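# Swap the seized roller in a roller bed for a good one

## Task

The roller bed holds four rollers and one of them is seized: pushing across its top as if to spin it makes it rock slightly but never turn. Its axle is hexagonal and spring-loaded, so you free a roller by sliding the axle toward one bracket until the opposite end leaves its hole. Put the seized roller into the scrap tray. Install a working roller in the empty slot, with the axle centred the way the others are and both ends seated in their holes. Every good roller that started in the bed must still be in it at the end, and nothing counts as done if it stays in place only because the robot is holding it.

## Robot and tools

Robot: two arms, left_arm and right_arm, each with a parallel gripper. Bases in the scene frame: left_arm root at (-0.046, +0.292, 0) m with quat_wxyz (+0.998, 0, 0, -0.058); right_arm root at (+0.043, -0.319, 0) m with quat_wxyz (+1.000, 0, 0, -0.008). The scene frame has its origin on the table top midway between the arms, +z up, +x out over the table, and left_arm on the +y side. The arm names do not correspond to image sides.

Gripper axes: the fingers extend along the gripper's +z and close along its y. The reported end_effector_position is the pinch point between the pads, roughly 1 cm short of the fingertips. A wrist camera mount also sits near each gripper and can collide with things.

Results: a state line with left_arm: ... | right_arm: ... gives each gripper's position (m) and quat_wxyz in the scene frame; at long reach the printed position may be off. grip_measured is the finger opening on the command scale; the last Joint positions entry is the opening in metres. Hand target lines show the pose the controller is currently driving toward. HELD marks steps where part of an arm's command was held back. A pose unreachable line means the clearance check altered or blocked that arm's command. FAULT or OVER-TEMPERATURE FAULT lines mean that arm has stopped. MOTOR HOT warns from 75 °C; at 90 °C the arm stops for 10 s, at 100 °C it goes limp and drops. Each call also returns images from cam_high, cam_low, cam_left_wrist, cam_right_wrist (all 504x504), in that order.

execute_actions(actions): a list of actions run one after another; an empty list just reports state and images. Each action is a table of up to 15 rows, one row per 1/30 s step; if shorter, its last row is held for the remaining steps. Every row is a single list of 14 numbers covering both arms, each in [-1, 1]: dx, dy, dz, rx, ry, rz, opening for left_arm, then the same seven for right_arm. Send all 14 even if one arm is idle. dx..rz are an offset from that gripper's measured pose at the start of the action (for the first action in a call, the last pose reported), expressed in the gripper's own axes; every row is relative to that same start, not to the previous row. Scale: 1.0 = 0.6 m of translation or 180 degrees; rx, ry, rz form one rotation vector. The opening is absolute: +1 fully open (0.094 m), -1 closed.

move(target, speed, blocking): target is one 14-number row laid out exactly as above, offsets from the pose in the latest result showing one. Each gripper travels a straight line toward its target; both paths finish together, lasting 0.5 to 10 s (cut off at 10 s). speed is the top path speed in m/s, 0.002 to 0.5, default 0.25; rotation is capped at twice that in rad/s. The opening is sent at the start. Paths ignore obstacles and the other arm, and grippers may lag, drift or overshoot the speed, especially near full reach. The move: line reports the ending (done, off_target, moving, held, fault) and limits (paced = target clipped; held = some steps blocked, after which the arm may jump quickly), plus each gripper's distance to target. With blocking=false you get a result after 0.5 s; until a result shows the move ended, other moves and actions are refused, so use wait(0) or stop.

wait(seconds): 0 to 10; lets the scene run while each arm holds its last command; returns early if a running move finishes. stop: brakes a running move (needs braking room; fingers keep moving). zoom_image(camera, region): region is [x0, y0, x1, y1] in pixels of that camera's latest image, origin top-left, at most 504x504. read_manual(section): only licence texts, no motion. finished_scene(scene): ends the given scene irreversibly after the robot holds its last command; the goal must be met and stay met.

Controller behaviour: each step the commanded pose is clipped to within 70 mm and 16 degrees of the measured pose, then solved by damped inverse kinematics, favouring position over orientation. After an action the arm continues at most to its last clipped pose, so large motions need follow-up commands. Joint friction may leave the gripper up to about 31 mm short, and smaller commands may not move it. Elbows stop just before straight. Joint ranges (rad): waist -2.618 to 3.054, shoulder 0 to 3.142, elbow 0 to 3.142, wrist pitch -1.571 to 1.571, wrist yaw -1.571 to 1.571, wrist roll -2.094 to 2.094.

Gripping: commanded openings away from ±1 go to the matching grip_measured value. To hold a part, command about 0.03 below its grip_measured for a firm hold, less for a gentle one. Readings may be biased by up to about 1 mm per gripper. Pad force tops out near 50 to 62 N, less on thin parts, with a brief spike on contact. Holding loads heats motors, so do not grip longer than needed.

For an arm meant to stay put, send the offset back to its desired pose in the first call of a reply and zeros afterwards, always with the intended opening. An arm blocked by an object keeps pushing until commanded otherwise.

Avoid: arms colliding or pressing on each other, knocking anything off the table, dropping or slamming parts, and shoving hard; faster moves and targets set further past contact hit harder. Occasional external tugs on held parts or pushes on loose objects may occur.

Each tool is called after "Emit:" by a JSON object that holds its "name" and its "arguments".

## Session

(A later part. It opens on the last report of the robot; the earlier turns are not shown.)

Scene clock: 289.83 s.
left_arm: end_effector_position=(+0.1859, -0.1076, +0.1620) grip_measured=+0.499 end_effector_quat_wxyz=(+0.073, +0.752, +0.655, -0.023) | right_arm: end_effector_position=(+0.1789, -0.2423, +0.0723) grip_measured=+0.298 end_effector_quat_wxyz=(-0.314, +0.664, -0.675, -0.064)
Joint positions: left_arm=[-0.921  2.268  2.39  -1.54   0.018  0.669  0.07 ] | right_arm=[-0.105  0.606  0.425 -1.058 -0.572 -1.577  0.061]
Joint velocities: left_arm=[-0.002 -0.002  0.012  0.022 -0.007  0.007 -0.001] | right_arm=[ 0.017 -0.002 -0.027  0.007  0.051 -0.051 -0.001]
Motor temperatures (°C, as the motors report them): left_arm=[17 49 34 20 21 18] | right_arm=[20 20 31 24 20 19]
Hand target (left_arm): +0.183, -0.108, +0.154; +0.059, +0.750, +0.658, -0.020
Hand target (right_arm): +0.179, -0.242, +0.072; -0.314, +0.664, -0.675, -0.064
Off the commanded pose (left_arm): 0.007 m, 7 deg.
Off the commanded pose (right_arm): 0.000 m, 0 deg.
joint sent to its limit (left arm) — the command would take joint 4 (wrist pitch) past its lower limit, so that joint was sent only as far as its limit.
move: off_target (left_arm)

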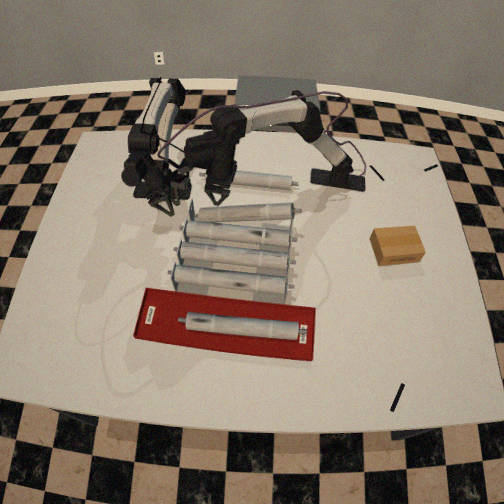

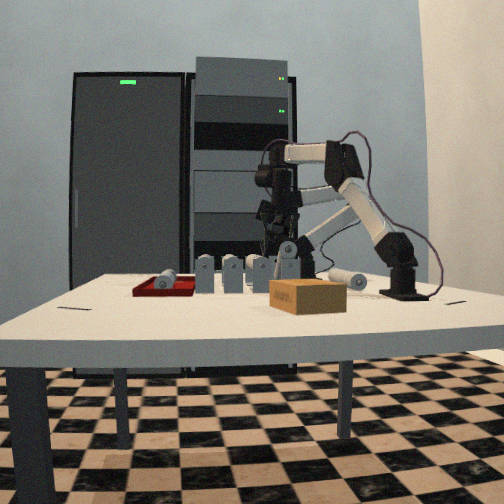

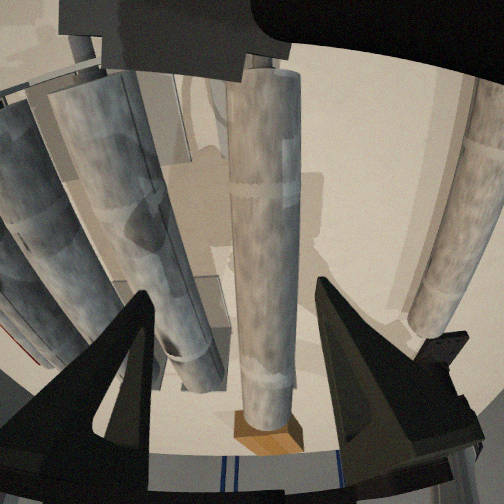

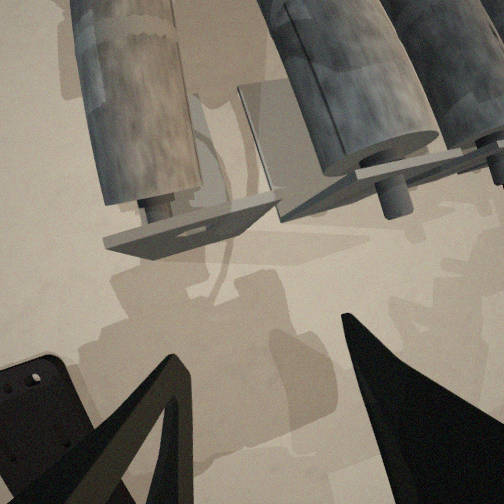

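Emit:
{"name": "move", "arguments": {"target": [0.05,-0.03,0,0,0,0,0.5,0.03,-0.2,-0.03,0,0,0,0.3], "speed": 0.1}}

Emit:
{"name": "move", "arguments": {"target": [0,0,0.2,0,0.03,0,0.5,0,0,0,0,0,0,0.3], "speed": 0.08}}

Emit:
{"name": "move", "arguments": {"target": [0,0,0,0,0,0,-0.2,0,0,0,0,0,0,0.3]}}

Emit:
{"name": "move", "arguments": {"target": [0.03,0.02,-0.07,0,0,0,-0.2,0,0,0,0,0,0,0.3], "speed": 0.04}}

Scene clock: 296.30 s.
left_arm: end_effector_position=(+0.1696, -0.0799, +0.1597) grip_measured=+0.499 end_effector_quat_wxyz=(+0.073, +0.751, +0.655, -0.023) | right_arm: end_effector_position=(+0.2804, -0.2757, +0.1166) grip_measured=+0.298 end_effector_quat_wxyz=(-0.310, +0.664, -0.677, -0.067)
Joint positions: left_arm=[-0.921  2.075  2.067 -1.41   0.018  0.668  0.07 ] | right_arm=[-0.216  1.171  0.807 -0.954 -0.601 -1.704  0.061]
Joint velocities: left_arm=[ 0.002  0.007 -0.022  0.022  0.022 -0.007 -0.001] | right_arm=[-0.002  0.007 -0.007 -0.022  0.066  0.066  0.001]
Motor temperatures (°C, as the motors report them): left_arm=[17 49 34 20 21 18] | right_arm=[20 20 31 24 20 19]
Hand target (left_arm): +0.172, -0.076, +0.158; +0.073, +0.752, +0.655, -0.023
Hand target (right_arm): +0.286, -0.278, +0.119; -0.314, +0.664, -0.675, -0.064
Off the commanded pose (left_arm): 0.006 m, 0 deg.
Off the commanded pose (right_arm): 0.008 m, 1 deg.
move: done

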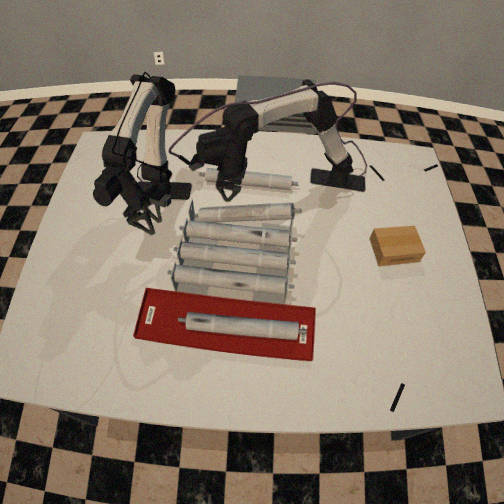

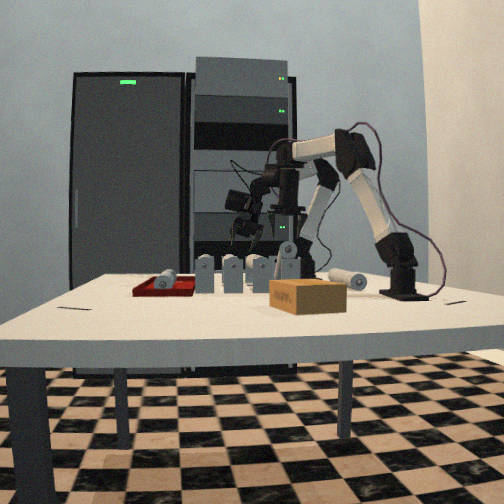

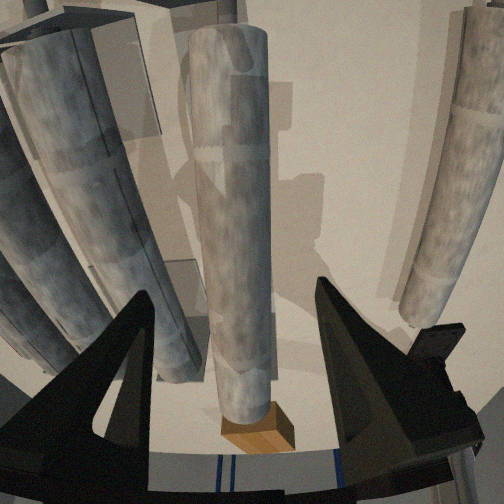

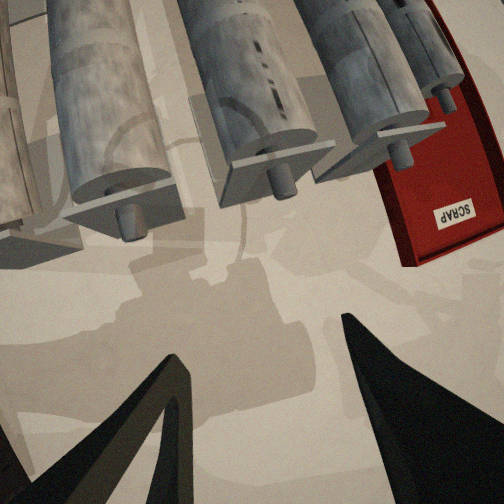

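Scene clock: 298.23 s.
left_arm: end_effector_position=(+0.1810, -0.0964, +0.0544) grip_measured=+0.499 end_effector_quat_wxyz=(+0.055, +0.751, +0.658, +0.003) | right_arm: end_effector_position=(+0.2804, -0.2757, +0.1166) grip_measured=+0.298 end_effector_quat_wxyz=(-0.310, +0.664, -0.677, -0.067)
Joint positions: left_arm=[-0.935  2.192  1.836 -1.107 -0.027  0.652  0.07 ] | right_arm=[-0.216  1.171  0.807 -0.954 -0.601 -1.704  0.061]
Joint velocities: left_arm=[-0.012 -0.017 -0.012  0.081 -0.007  0.007 -0.001] | right_arm=[-0.002 -0.017 -0.012 -0.007 -0.051  0.007  0.   ]
Motor temperatures (°C, as the motors report them): left_arm=[17 49 34 20 21 18] | right_arm=[20 20 31 24 20 19]
Hand target (left_arm): +0.177, -0.094, +0.041; +0.042, +0.752, +0.658, +0.012
Hand target (right_arm): +0.280, -0.276, +0.117; -0.310, +0.664, -0.677, -0.067
Off the commanded pose (left_arm): 0.014 m, 2 deg.
Off the commanded pose (right_arm): 0.000 m, 0 deg.
move: off_target (left_arm)

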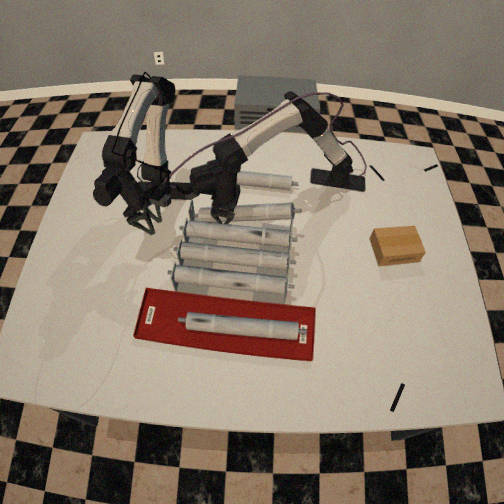

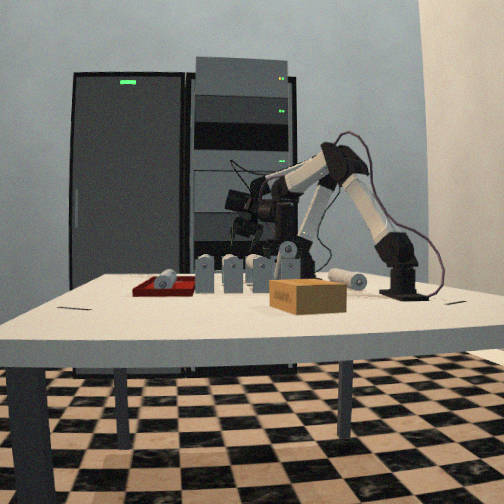

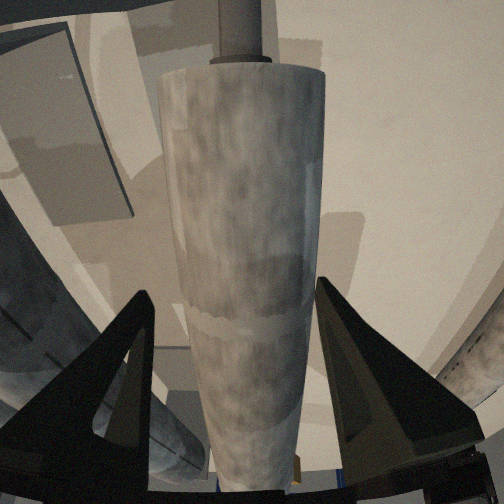

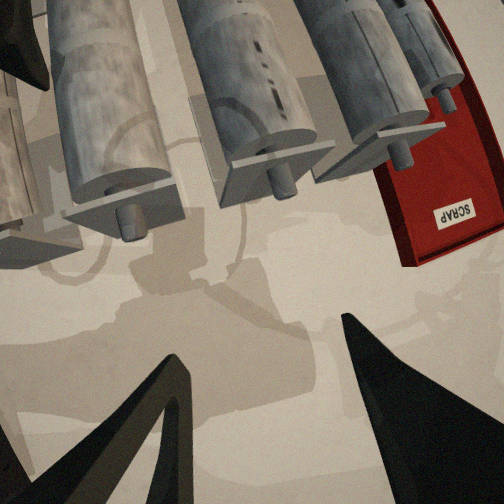

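Scene clock: 298.73 s.
left_arm: end_effector_position=(+0.1785, -0.0959, +0.0542) grip_measured=+0.008 end_effector_quat_wxyz=(+0.051, +0.753, +0.655, -0.000) | right_arm: end_effector_position=(+0.2804, -0.2757, +0.1166) grip_measured=+0.298 end_effector_quat_wxyz=(-0.310, +0.664, -0.677, -0.067)
Joint positions: left_arm=[-0.937  2.192  1.836 -1.114 -0.02   0.657  0.047] | right_arm=[-0.216  1.171  0.807 -0.954 -0.601 -1.704  0.061]
Joint velocities: left_arm=[ 0.002 -0.012 -0.022 -0.022  0.022 -0.007 -0.   ] | right_arm=[-0.027  0.002 -0.007  0.051  0.051  0.022  0.001]
Motor temperatures (°C, as the motors report them): left_arm=[17 49 34 21 21 18] | right_arm=[20 20 31 24 20 19]
Hand target (left_arm): +0.181, -0.096, +0.054; +0.055, +0.751, +0.658, +0.003
Hand target (right_arm): +0.280, -0.276, +0.117; -0.310, +0.664, -0.677, -0.067
Off the commanded pose (left_arm): 0.003 m, 1 deg.
Off the commanded pose (right_arm): 0.000 m, 0 deg.
move: done

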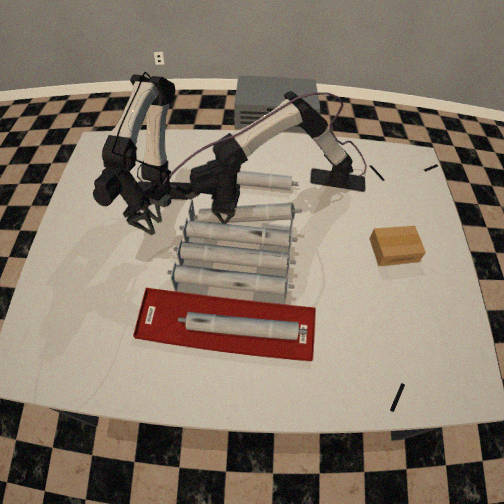

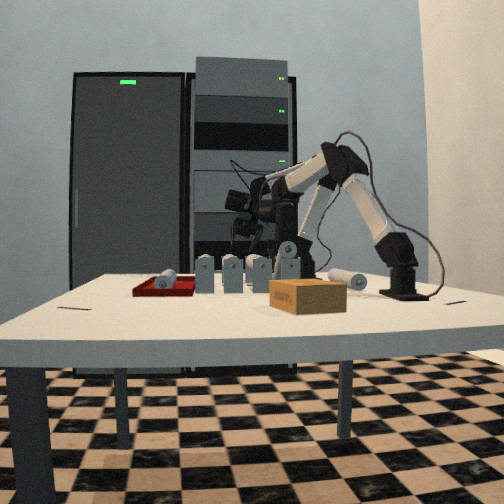

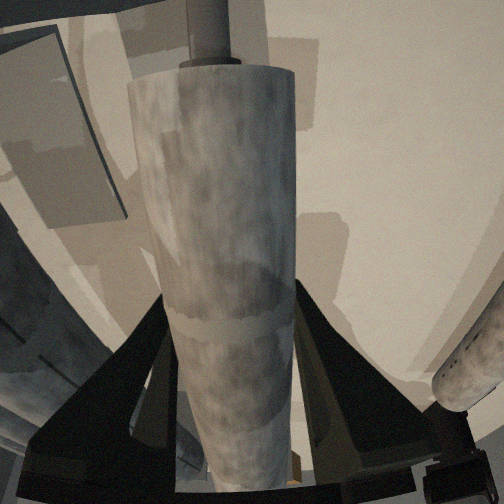

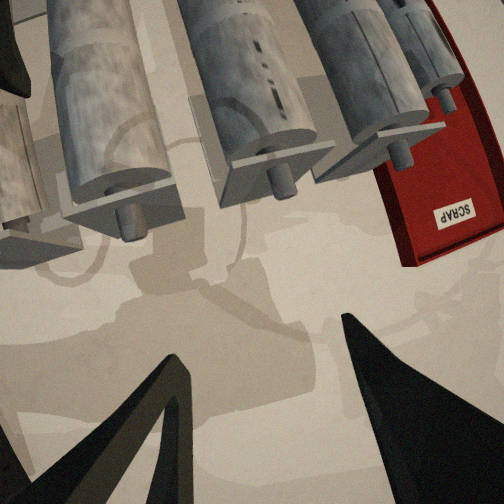

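Scene clock: 300.23 s.
left_arm: end_effector_position=(+0.1837, -0.0834, +0.0725) grip_measured=+0.006 end_effector_quat_wxyz=(+0.039, +0.754, +0.656, -0.007) | right_arm: end_effector_position=(+0.2804, -0.2757, +0.1166) grip_measured=+0.298 end_effector_quat_wxyz=(-0.310, +0.664, -0.677, -0.067)
Joint positions: left_arm=[-0.904  2.173  1.88  -1.199  0.001  0.688  0.047] | right_arm=[-0.216  1.171  0.807 -0.954 -0.601 -1.704  0.061]
Joint velocities: left_arm=[-0.007 -0.017 -0.012 -0.051 -0.095 -0.037 -0.001] | right_arm=[ 0.007  0.002  0.007  0.037  0.007  0.081 -0.   ]
Motor temperatures (°C, as the motors report them): left_arm=[17 49 34 20 21 18] | right_arm=[20 20 31 24 20 19]
Hand target (left_arm): +0.190, -0.077, +0.095; +0.052, +0.753, +0.656, +0.000
Hand target (right_arm): +0.280, -0.276, +0.117; -0.310, +0.664, -0.677, -0.067
Off the commanded pose (left_arm): 0.025 m, 2 deg.
Off the commanded pose (right_arm): 0.000 m, 0 deg.
move: off_target (left_arm)

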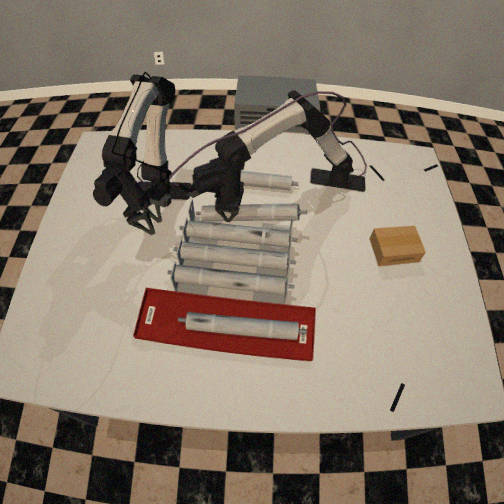

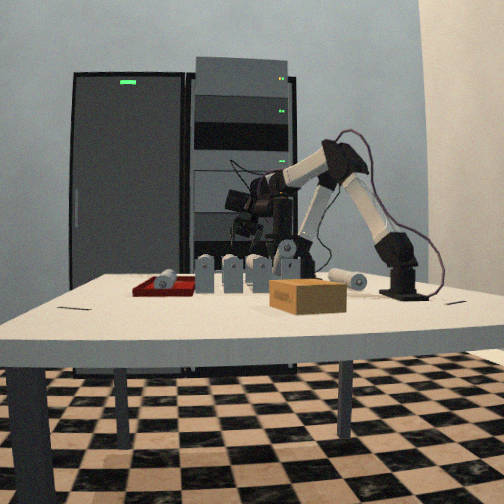

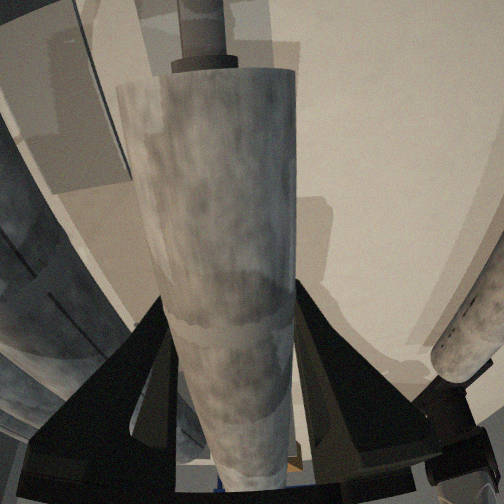

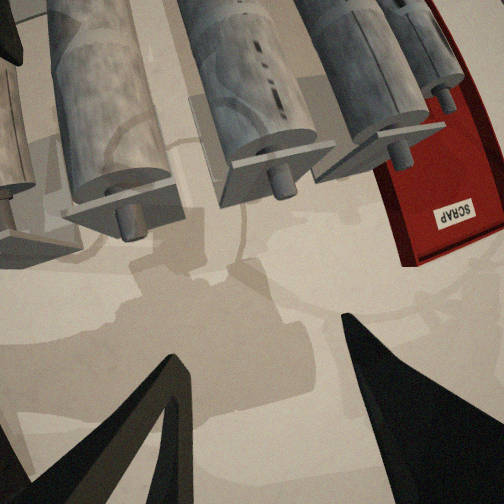

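Emit:
{"name": "execute_actions", "arguments": {"actions": []}}

Scene clock: 311.97 s.
left_arm: end_effector_position=(+0.1834, -0.0832, +0.0724) grip_measured=+0.006 end_effector_quat_wxyz=(+0.038, +0.754, +0.655, -0.007) | right_arm: end_effector_position=(+0.2804, -0.2757, +0.1166) grip_measured=+0.298 end_effector_quat_wxyz=(-0.310, +0.664, -0.677, -0.067)
Joint positions: left_arm=[-0.904  2.173  1.88  -1.2    0.002  0.689  0.047] | right_arm=[-0.216  1.171  0.807 -0.954 -0.601 -1.704  0.061]
Joint velocities: left_arm=[-0.012 -0.002 -0.002 -0.022  0.022  0.022  0.   ] | right_arm=[ 0.022  0.012 -0.002 -0.007  0.007 -0.051  0.   ]
Motor temperatures (°C, as the motors report them): left_arm=[17 54 35 20 21 18] | right_arm=[20 20 31 24 20 19]
Hand target (left_arm): +0.190, -0.077, +0.095; +0.052, +0.753, +0.656, +0.000
Hand target (right_arm): +0.280, -0.276, +0.117; -0.310, +0.664, -0.677, -0.067
Off the commanded pose (left_arm): 0.025 m, 2 deg.
Off the commanded pose (right_arm): 0.000 m, 0 deg.

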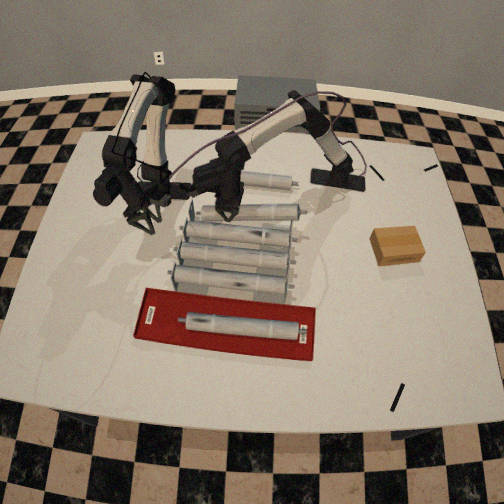

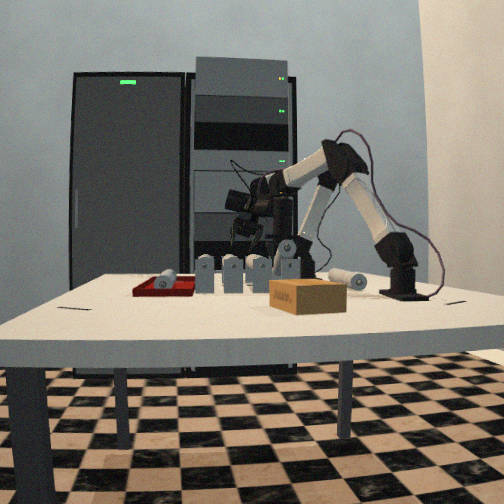

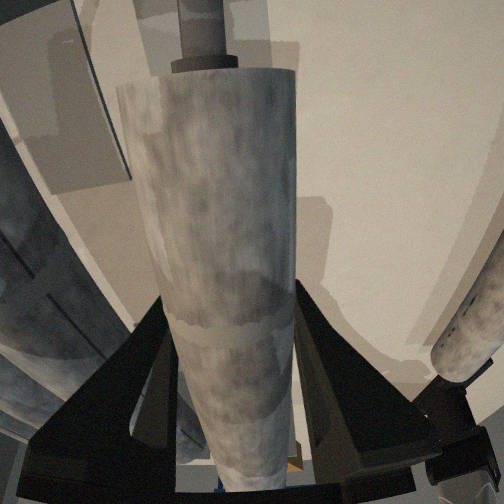

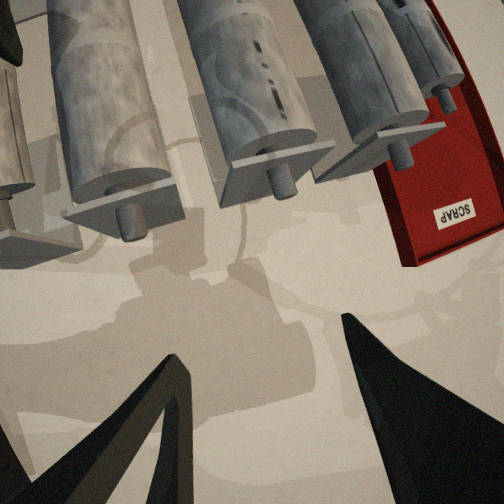

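Emit:
{"name": "move", "arguments": {"target": [0,0,-0.06,0,0,0,-0.2,0,0,0,0,0,0,0.3], "speed": 0.05}}

Scene clock: 314.93 s.
left_arm: end_effector_position=(+0.1820, -0.0852, +0.0962) grip_measured=+0.006 end_effector_quat_wxyz=(+0.038, +0.754, +0.655, -0.014) | right_arm: end_effector_position=(+0.2804, -0.2757, +0.1166) grip_measured=+0.298 end_effector_quat_wxyz=(-0.310, +0.664, -0.677, -0.067)
Joint positions: left_arm=[-0.904  2.173  1.974 -1.291  0.015  0.689  0.047] | right_arm=[-0.216  1.171  0.807 -0.954 -0.601 -1.704  0.061]
Joint velocities: left_arm=[-0.012 -0.022  0.002 -0.066 -0.022  0.037 -0.   ] | right_arm=[-0.022  0.007 -0.007 -0.007  0.066  0.066 -0.001]
Motor temperatures (°C, as the motors report them): left_arm=[17 55 36 20 21 18] | right_arm=[20 20 31 24 20 19]
Hand target (left_arm): +0.182, -0.081, +0.108; +0.038, +0.754, +0.655, -0.008
Hand target (right_arm): +0.280, -0.276, +0.117; -0.310, +0.664, -0.677, -0.067
Off the commanded pose (left_arm): 0.013 m, 1 deg.
Off the commanded pose (right_arm): 0.000 m, 0 deg.
move: off_target (left_arm)

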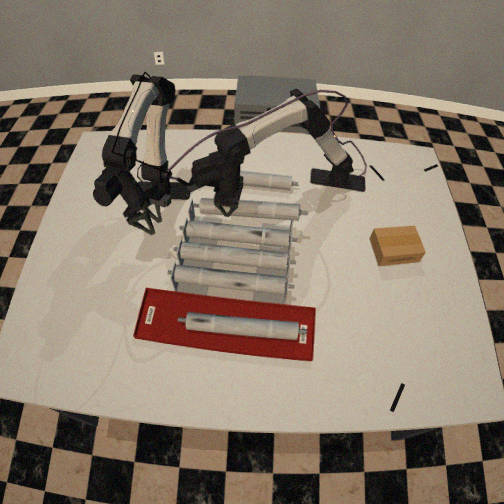

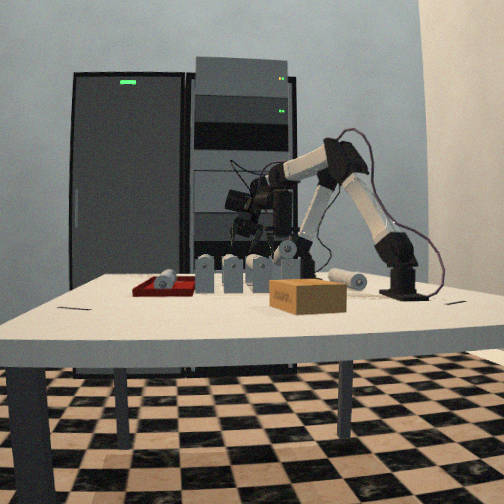

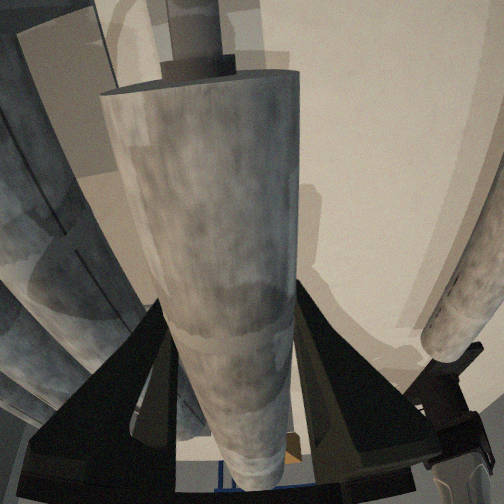

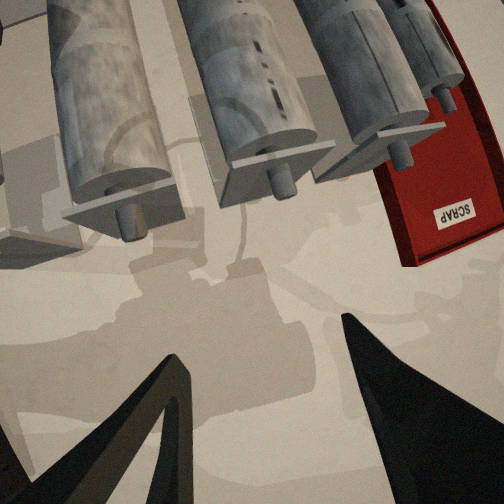

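Emit:
{"name": "move", "arguments": {"target": [-0.03,0,0.012,0,0,0,-0.2,0,0,0,0,0,0,0.3], "speed": 0.03}}

Emit:
{"name": "zoom_image", "arguments": {"camera": "cam_high", "region": [150,160,330,280]}}

Scene clock: 317.97 s.
left_arm: end_effector_position=(+0.1806, -0.0920, +0.0824) grip_measured=+0.005 end_effector_quat_wxyz=(+0.021, +0.755, +0.655, -0.006) | right_arm: end_effector_position=(+0.2804, -0.2757, +0.1166) grip_measured=+0.298 end_effector_quat_wxyz=(-0.310, +0.664, -0.677, -0.067)
Joint positions: left_arm=[-0.919  2.239  2.028 -1.316  0.005  0.677  0.047] | right_arm=[-0.216  1.171  0.807 -0.954 -0.601 -1.704  0.061]
Joint velocities: left_arm=[-0.007  0.007  0.022  0.037  0.066  0.007  0.   ] | right_arm=[-0.002 -0.002 -0.002 -0.022  0.037 -0.037 -0.001]
Motor temperatures (°C, as the motors report them): left_arm=[17 55 36 20 21 18] | right_arm=[20 20 31 24 20 19]
Hand target (left_arm): +0.179, -0.103, +0.090; +0.038, +0.754, +0.655, -0.015
Hand target (right_arm): +0.280, -0.276, +0.117; -0.310, +0.664, -0.677, -0.067
Off the commanded pose (left_arm): 0.014 m, 2 deg.
Off the commanded pose (right_arm): 0.000 m, 0 deg.
move: off_target (left_arm)

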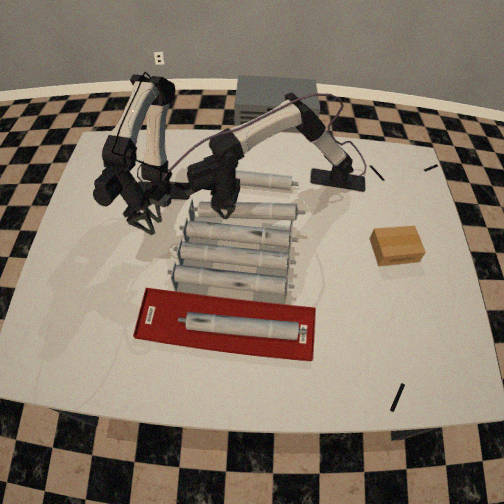

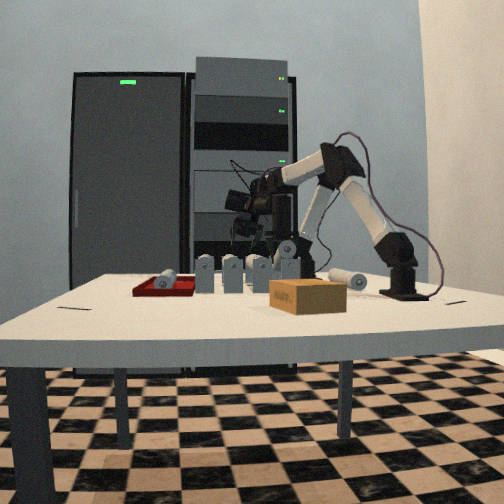

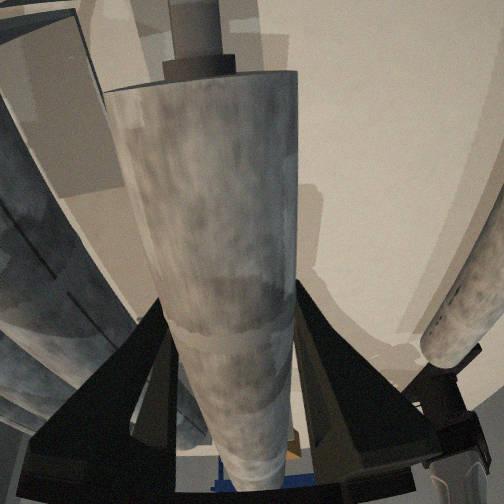

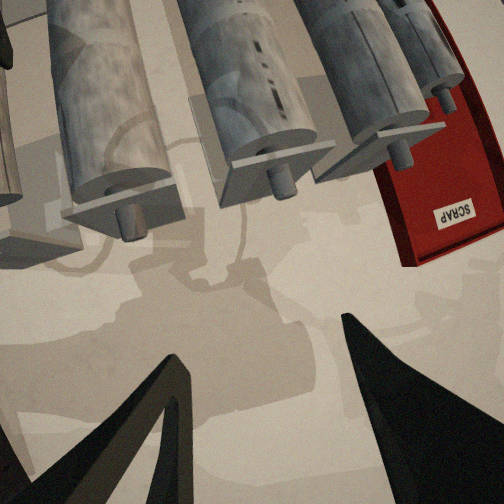

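Region (150, 160, 330, 280) of cam_high's 504x504 image, scaled by 2.800, with more detail than that image has.

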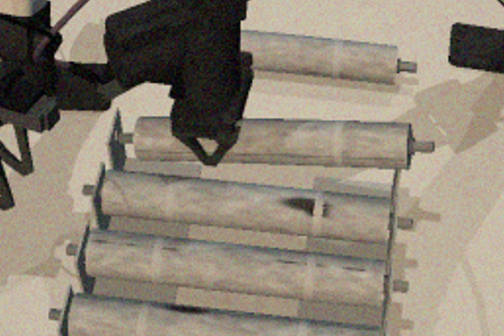

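Seems to be entering. Push more.

Emit:
{"name": "move", "arguments": {"target": [-0.07,0,-0.02,0,0,0,-0.2,0,0,0,0,0,0,0.3], "speed": 0.03}}

Emit:
{"name": "zoom_image", "arguments": {"camera": "cam_high", "region": [150,160,330,280]}}

Scene clock: 322.57 s.
left_arm: end_effector_position=(+0.1808, -0.1027, +0.0762) grip_measured=+0.005 end_effector_quat_wxyz=(-0.030, +0.754, +0.656, +0.022) | right_arm: end_effector_position=(+0.2804, -0.2757, +0.1166) grip_measured=+0.298 end_effector_quat_wxyz=(-0.310, +0.664, -0.677, -0.067)
Joint positions: left_arm=[-0.944  2.449  2.365 -1.554 -0.03   0.648  0.047] | right_arm=[-0.216  1.171  0.807 -0.954 -0.601 -1.704  0.061]
Joint velocities: left_arm=[-0.012 -0.002 -0.012 -0.081 -0.022 -0.051  0.001] | right_arm=[ 0.002 -0.002  0.007 -0.022 -0.007  0.007 -0.   ]
Motor temperatures (°C, as the motors report them): left_arm=[17 55 36 20 21 18] | right_arm=[20 20 31 24 20 19]
Hand target (left_arm): +0.173, -0.131, +0.096; +0.021, +0.756, +0.654, -0.008
Hand target (right_arm): +0.280, -0.276, +0.117; -0.310, +0.664, -0.677, -0.067
Off the commanded pose (left_arm): 0.037 m, 7 deg.
Off the commanded pose (right_arm): 0.000 m, 0 deg.
move: off_target (left_arm)

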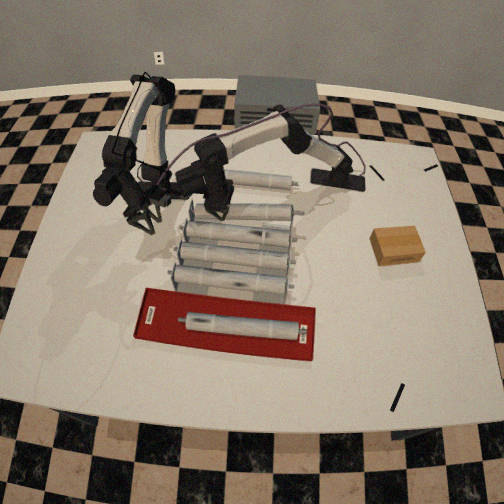

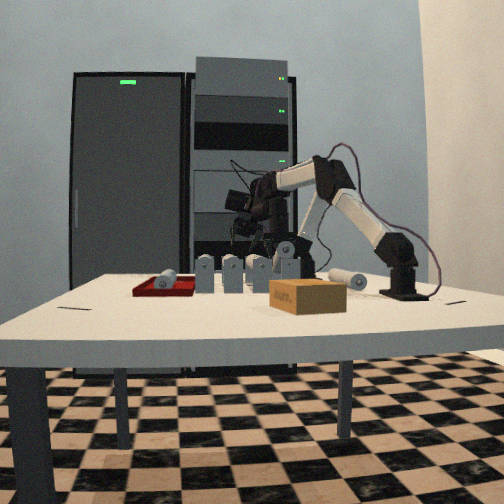

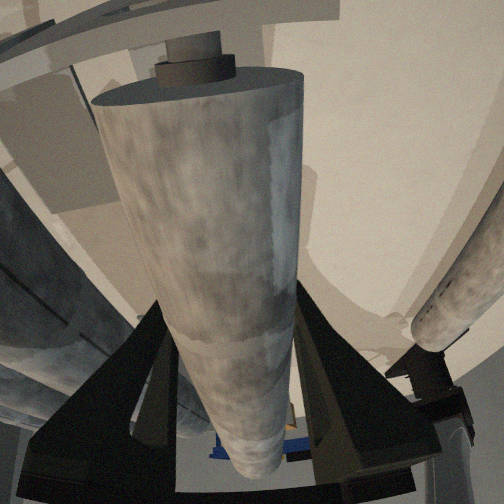

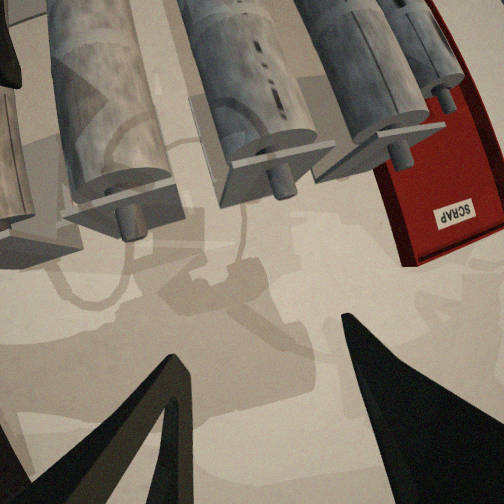

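Region (150, 160, 330, 280) of cam_high's 504x504 image, scaled by 2.800, with more detail than that image has.

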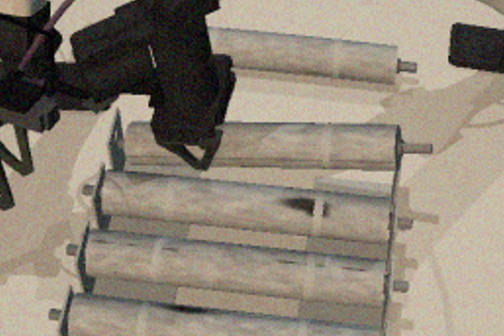

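Emit:
{"name": "move", "arguments": {"target": [0.04,0,-0.03,0.0,0,0,-0.2,0,0,0,0,0,0,0.3], "speed": 0.05}}

Emit:
{"name": "move", "arguments": {"target": [0,0,0,0,0,0,0.5,0,0,0,0,0,0,0.3]}}

Emit:
{"name": "move", "arguments": {"target": [0.2,0,-0.06,0,0,0,0.5,0,0,0,0,0,0,0.3], "speed": 0.1}}

Scene clock: 329.10 s.
left_arm: end_effector_position=(+0.1820, -0.0915, +0.0800) grip_measured=+0.005 end_effector_quat_wxyz=(-0.031, +0.756, +0.654, +0.018) | right_arm: end_effector_position=(+0.2804, -0.2757, +0.1166) grip_measured=+0.298 end_effector_quat_wxyz=(-0.310, +0.664, -0.677, -0.067)
Joint positions: left_arm=[-0.926  2.392  2.279 -1.525 -0.024  0.67   0.047] | right_arm=[-0.216  1.171  0.807 -0.954 -0.601 -1.704  0.061]
Joint velocities: left_arm=[-0.012 -0.017 -0.051  0.022 -0.051 -0.066 -0.001] | right_arm=[ 0.007 -0.007  0.002 -0.007 -0.007  0.051  0.   ]
Motor temperatures (°C, as the motors report them): left_arm=[17 57 37 20 21 18] | right_arm=[20 20 31 24 20 19]
Hand target (left_arm): +0.184, -0.081, +0.096; -0.030, +0.754, +0.656, +0.022
Hand target (right_arm): +0.280, -0.276, +0.117; -0.310, +0.664, -0.677, -0.067
Off the commanded pose (left_arm): 0.020 m, 1 deg.
Off the commanded pose (right_arm): 0.000 m, 0 deg.
joint sent to its limit (left arm) — the command would take joint 4 (wrist pitch) past its lower limit, so that joint was sent only as far as its limit.
move: off_target (left_arm)

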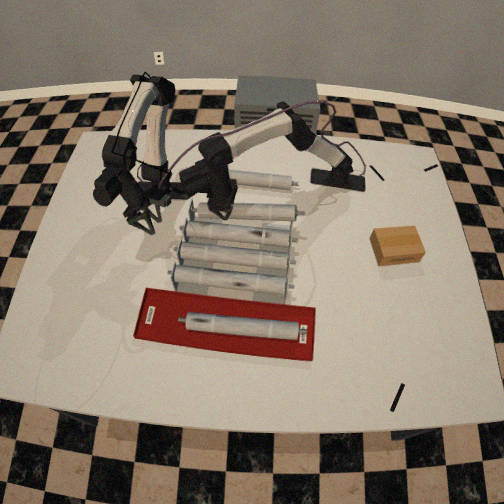

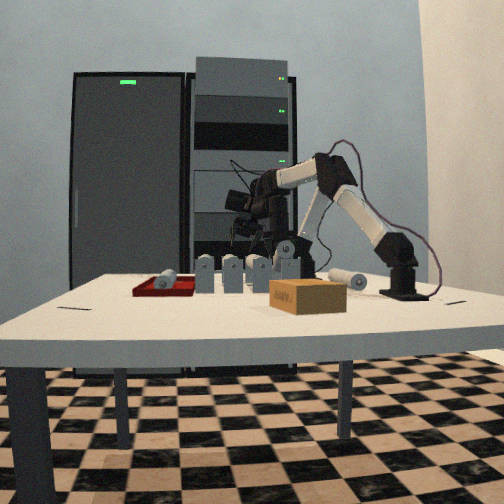

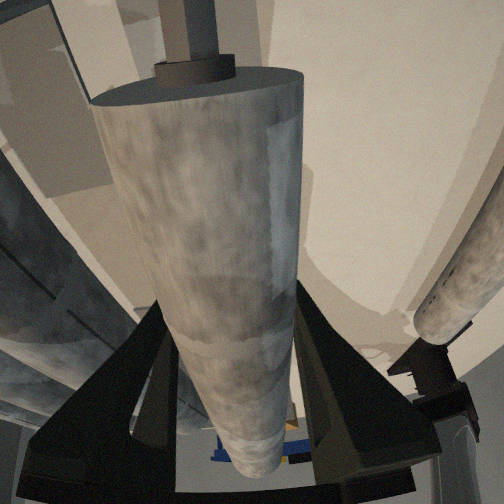

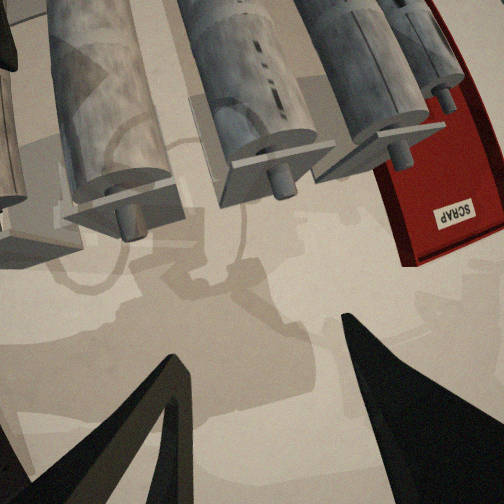

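Scene clock: 329.60 s.
left_arm: end_effector_position=(+0.1821, -0.0918, +0.0808) grip_measured=+0.499 end_effector_quat_wxyz=(-0.030, +0.756, +0.654, +0.017) | right_arm: end_effector_position=(+0.2804, -0.2757, +0.1166) grip_measured=+0.298 end_effector_quat_wxyz=(-0.310, +0.664, -0.677, -0.067)
Joint positions: left_arm=[-0.926  2.39   2.279 -1.524 -0.023  0.67   0.07 ] | right_arm=[-0.216  1.171  0.807 -0.954 -0.601 -1.704  0.061]
Joint velocities: left_arm=[ 0.002  0.007  0.012 -0.037 -0.11   0.007 -0.001] | right_arm=[ 0.002 -0.012 -0.012 -0.037 -0.051  0.051  0.   ]
Motor temperatures (°C, as the motors report them): left_arm=[17 57 37 20 21 18] | right_arm=[20 20 31 24 20 19]
Hand target (left_arm): +0.182, -0.092, +0.080; -0.031, +0.756, +0.654, +0.018
Hand target (right_arm): +0.280, -0.276, +0.117; -0.310, +0.664, -0.677, -0.067
Off the commanded pose (left_arm): 0.001 m, 0 deg.
Off the commanded pose (right_arm): 0.000 m, 0 deg.
move: done

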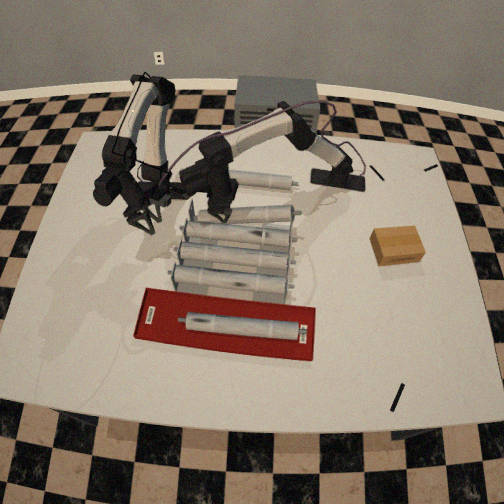

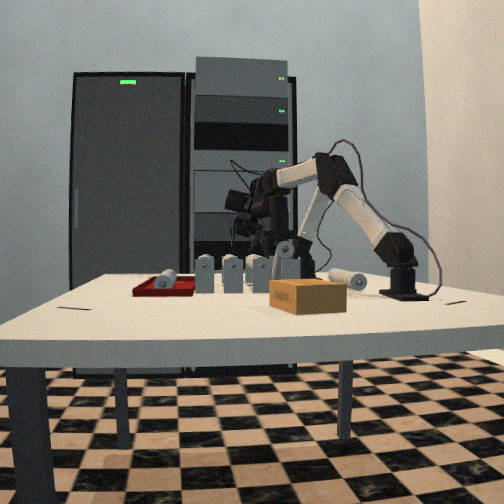

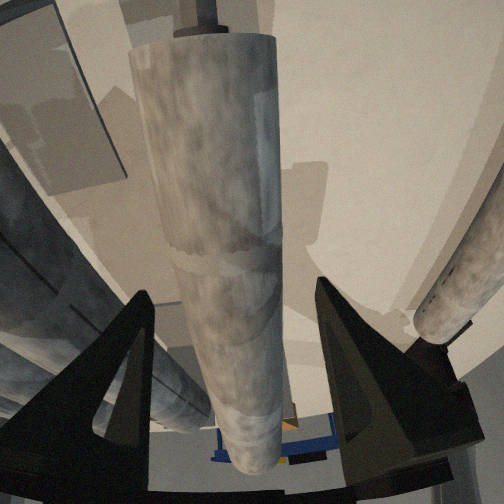

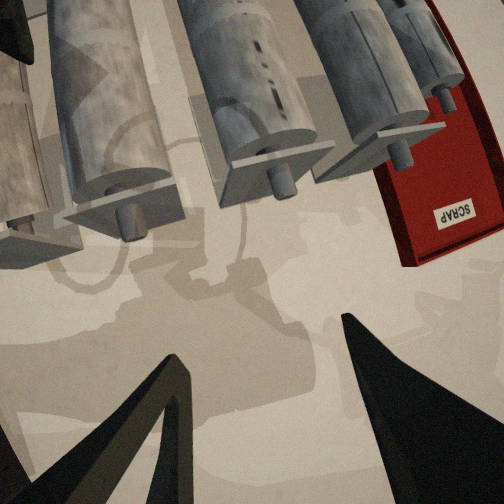

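Scene clock: 331.20 s.
left_arm: end_effector_position=(+0.1989, +0.0181, +0.1304) grip_measured=+0.499 end_effector_quat_wxyz=(-0.025, +0.753, +0.657, +0.014) | right_arm: end_effector_position=(+0.2804, -0.2757, +0.1166) grip_measured=+0.298 end_effector_quat_wxyz=(-0.310, +0.664, -0.677, -0.067)
Joint positions: left_arm=[-0.737  1.997  1.845 -1.469 -0.027  0.852  0.07 ] | right_arm=[-0.216  1.171  0.807 -0.954 -0.601 -1.704  0.061]
Joint velocities: left_arm=[-0.022  0.007 -0.027  0.037 -0.007  0.051  0.   ] | right_arm=[-0.017 -0.012 -0.012 -0.022 -0.022 -0.007  0.   ]
Motor temperatures (°C, as the motors report them): left_arm=[17 57 37 20 21 18] | right_arm=[20 20 31 24 20 19]
Hand target (left_arm): +0.200, +0.023, +0.128; -0.029, +0.755, +0.654, +0.019
Hand target (right_arm): +0.280, -0.276, +0.117; -0.310, +0.664, -0.677, -0.067
Off the commanded pose (left_arm): 0.009 m, 1 deg.
Off the commanded pose (right_arm): 0.000 m, 0 deg.
move: done

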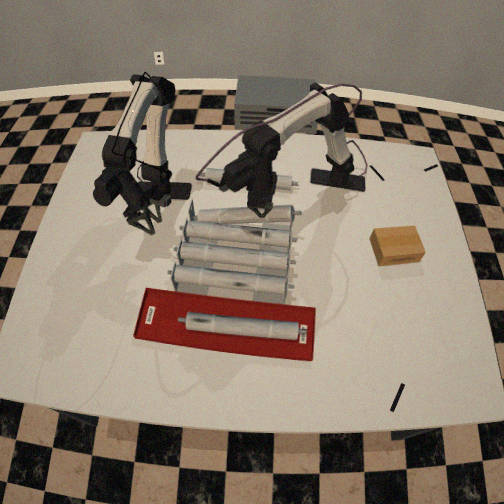

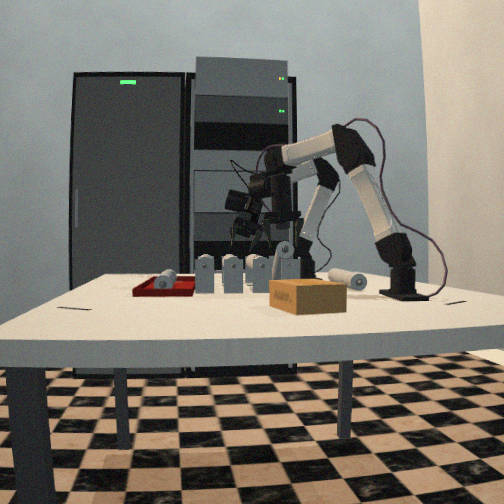

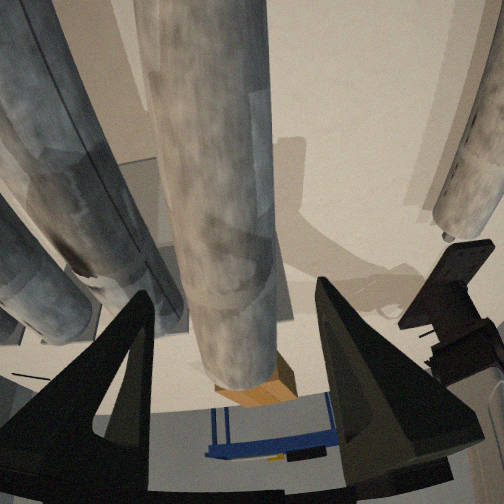

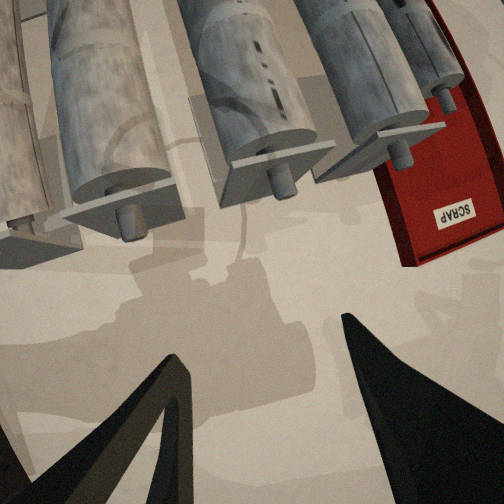

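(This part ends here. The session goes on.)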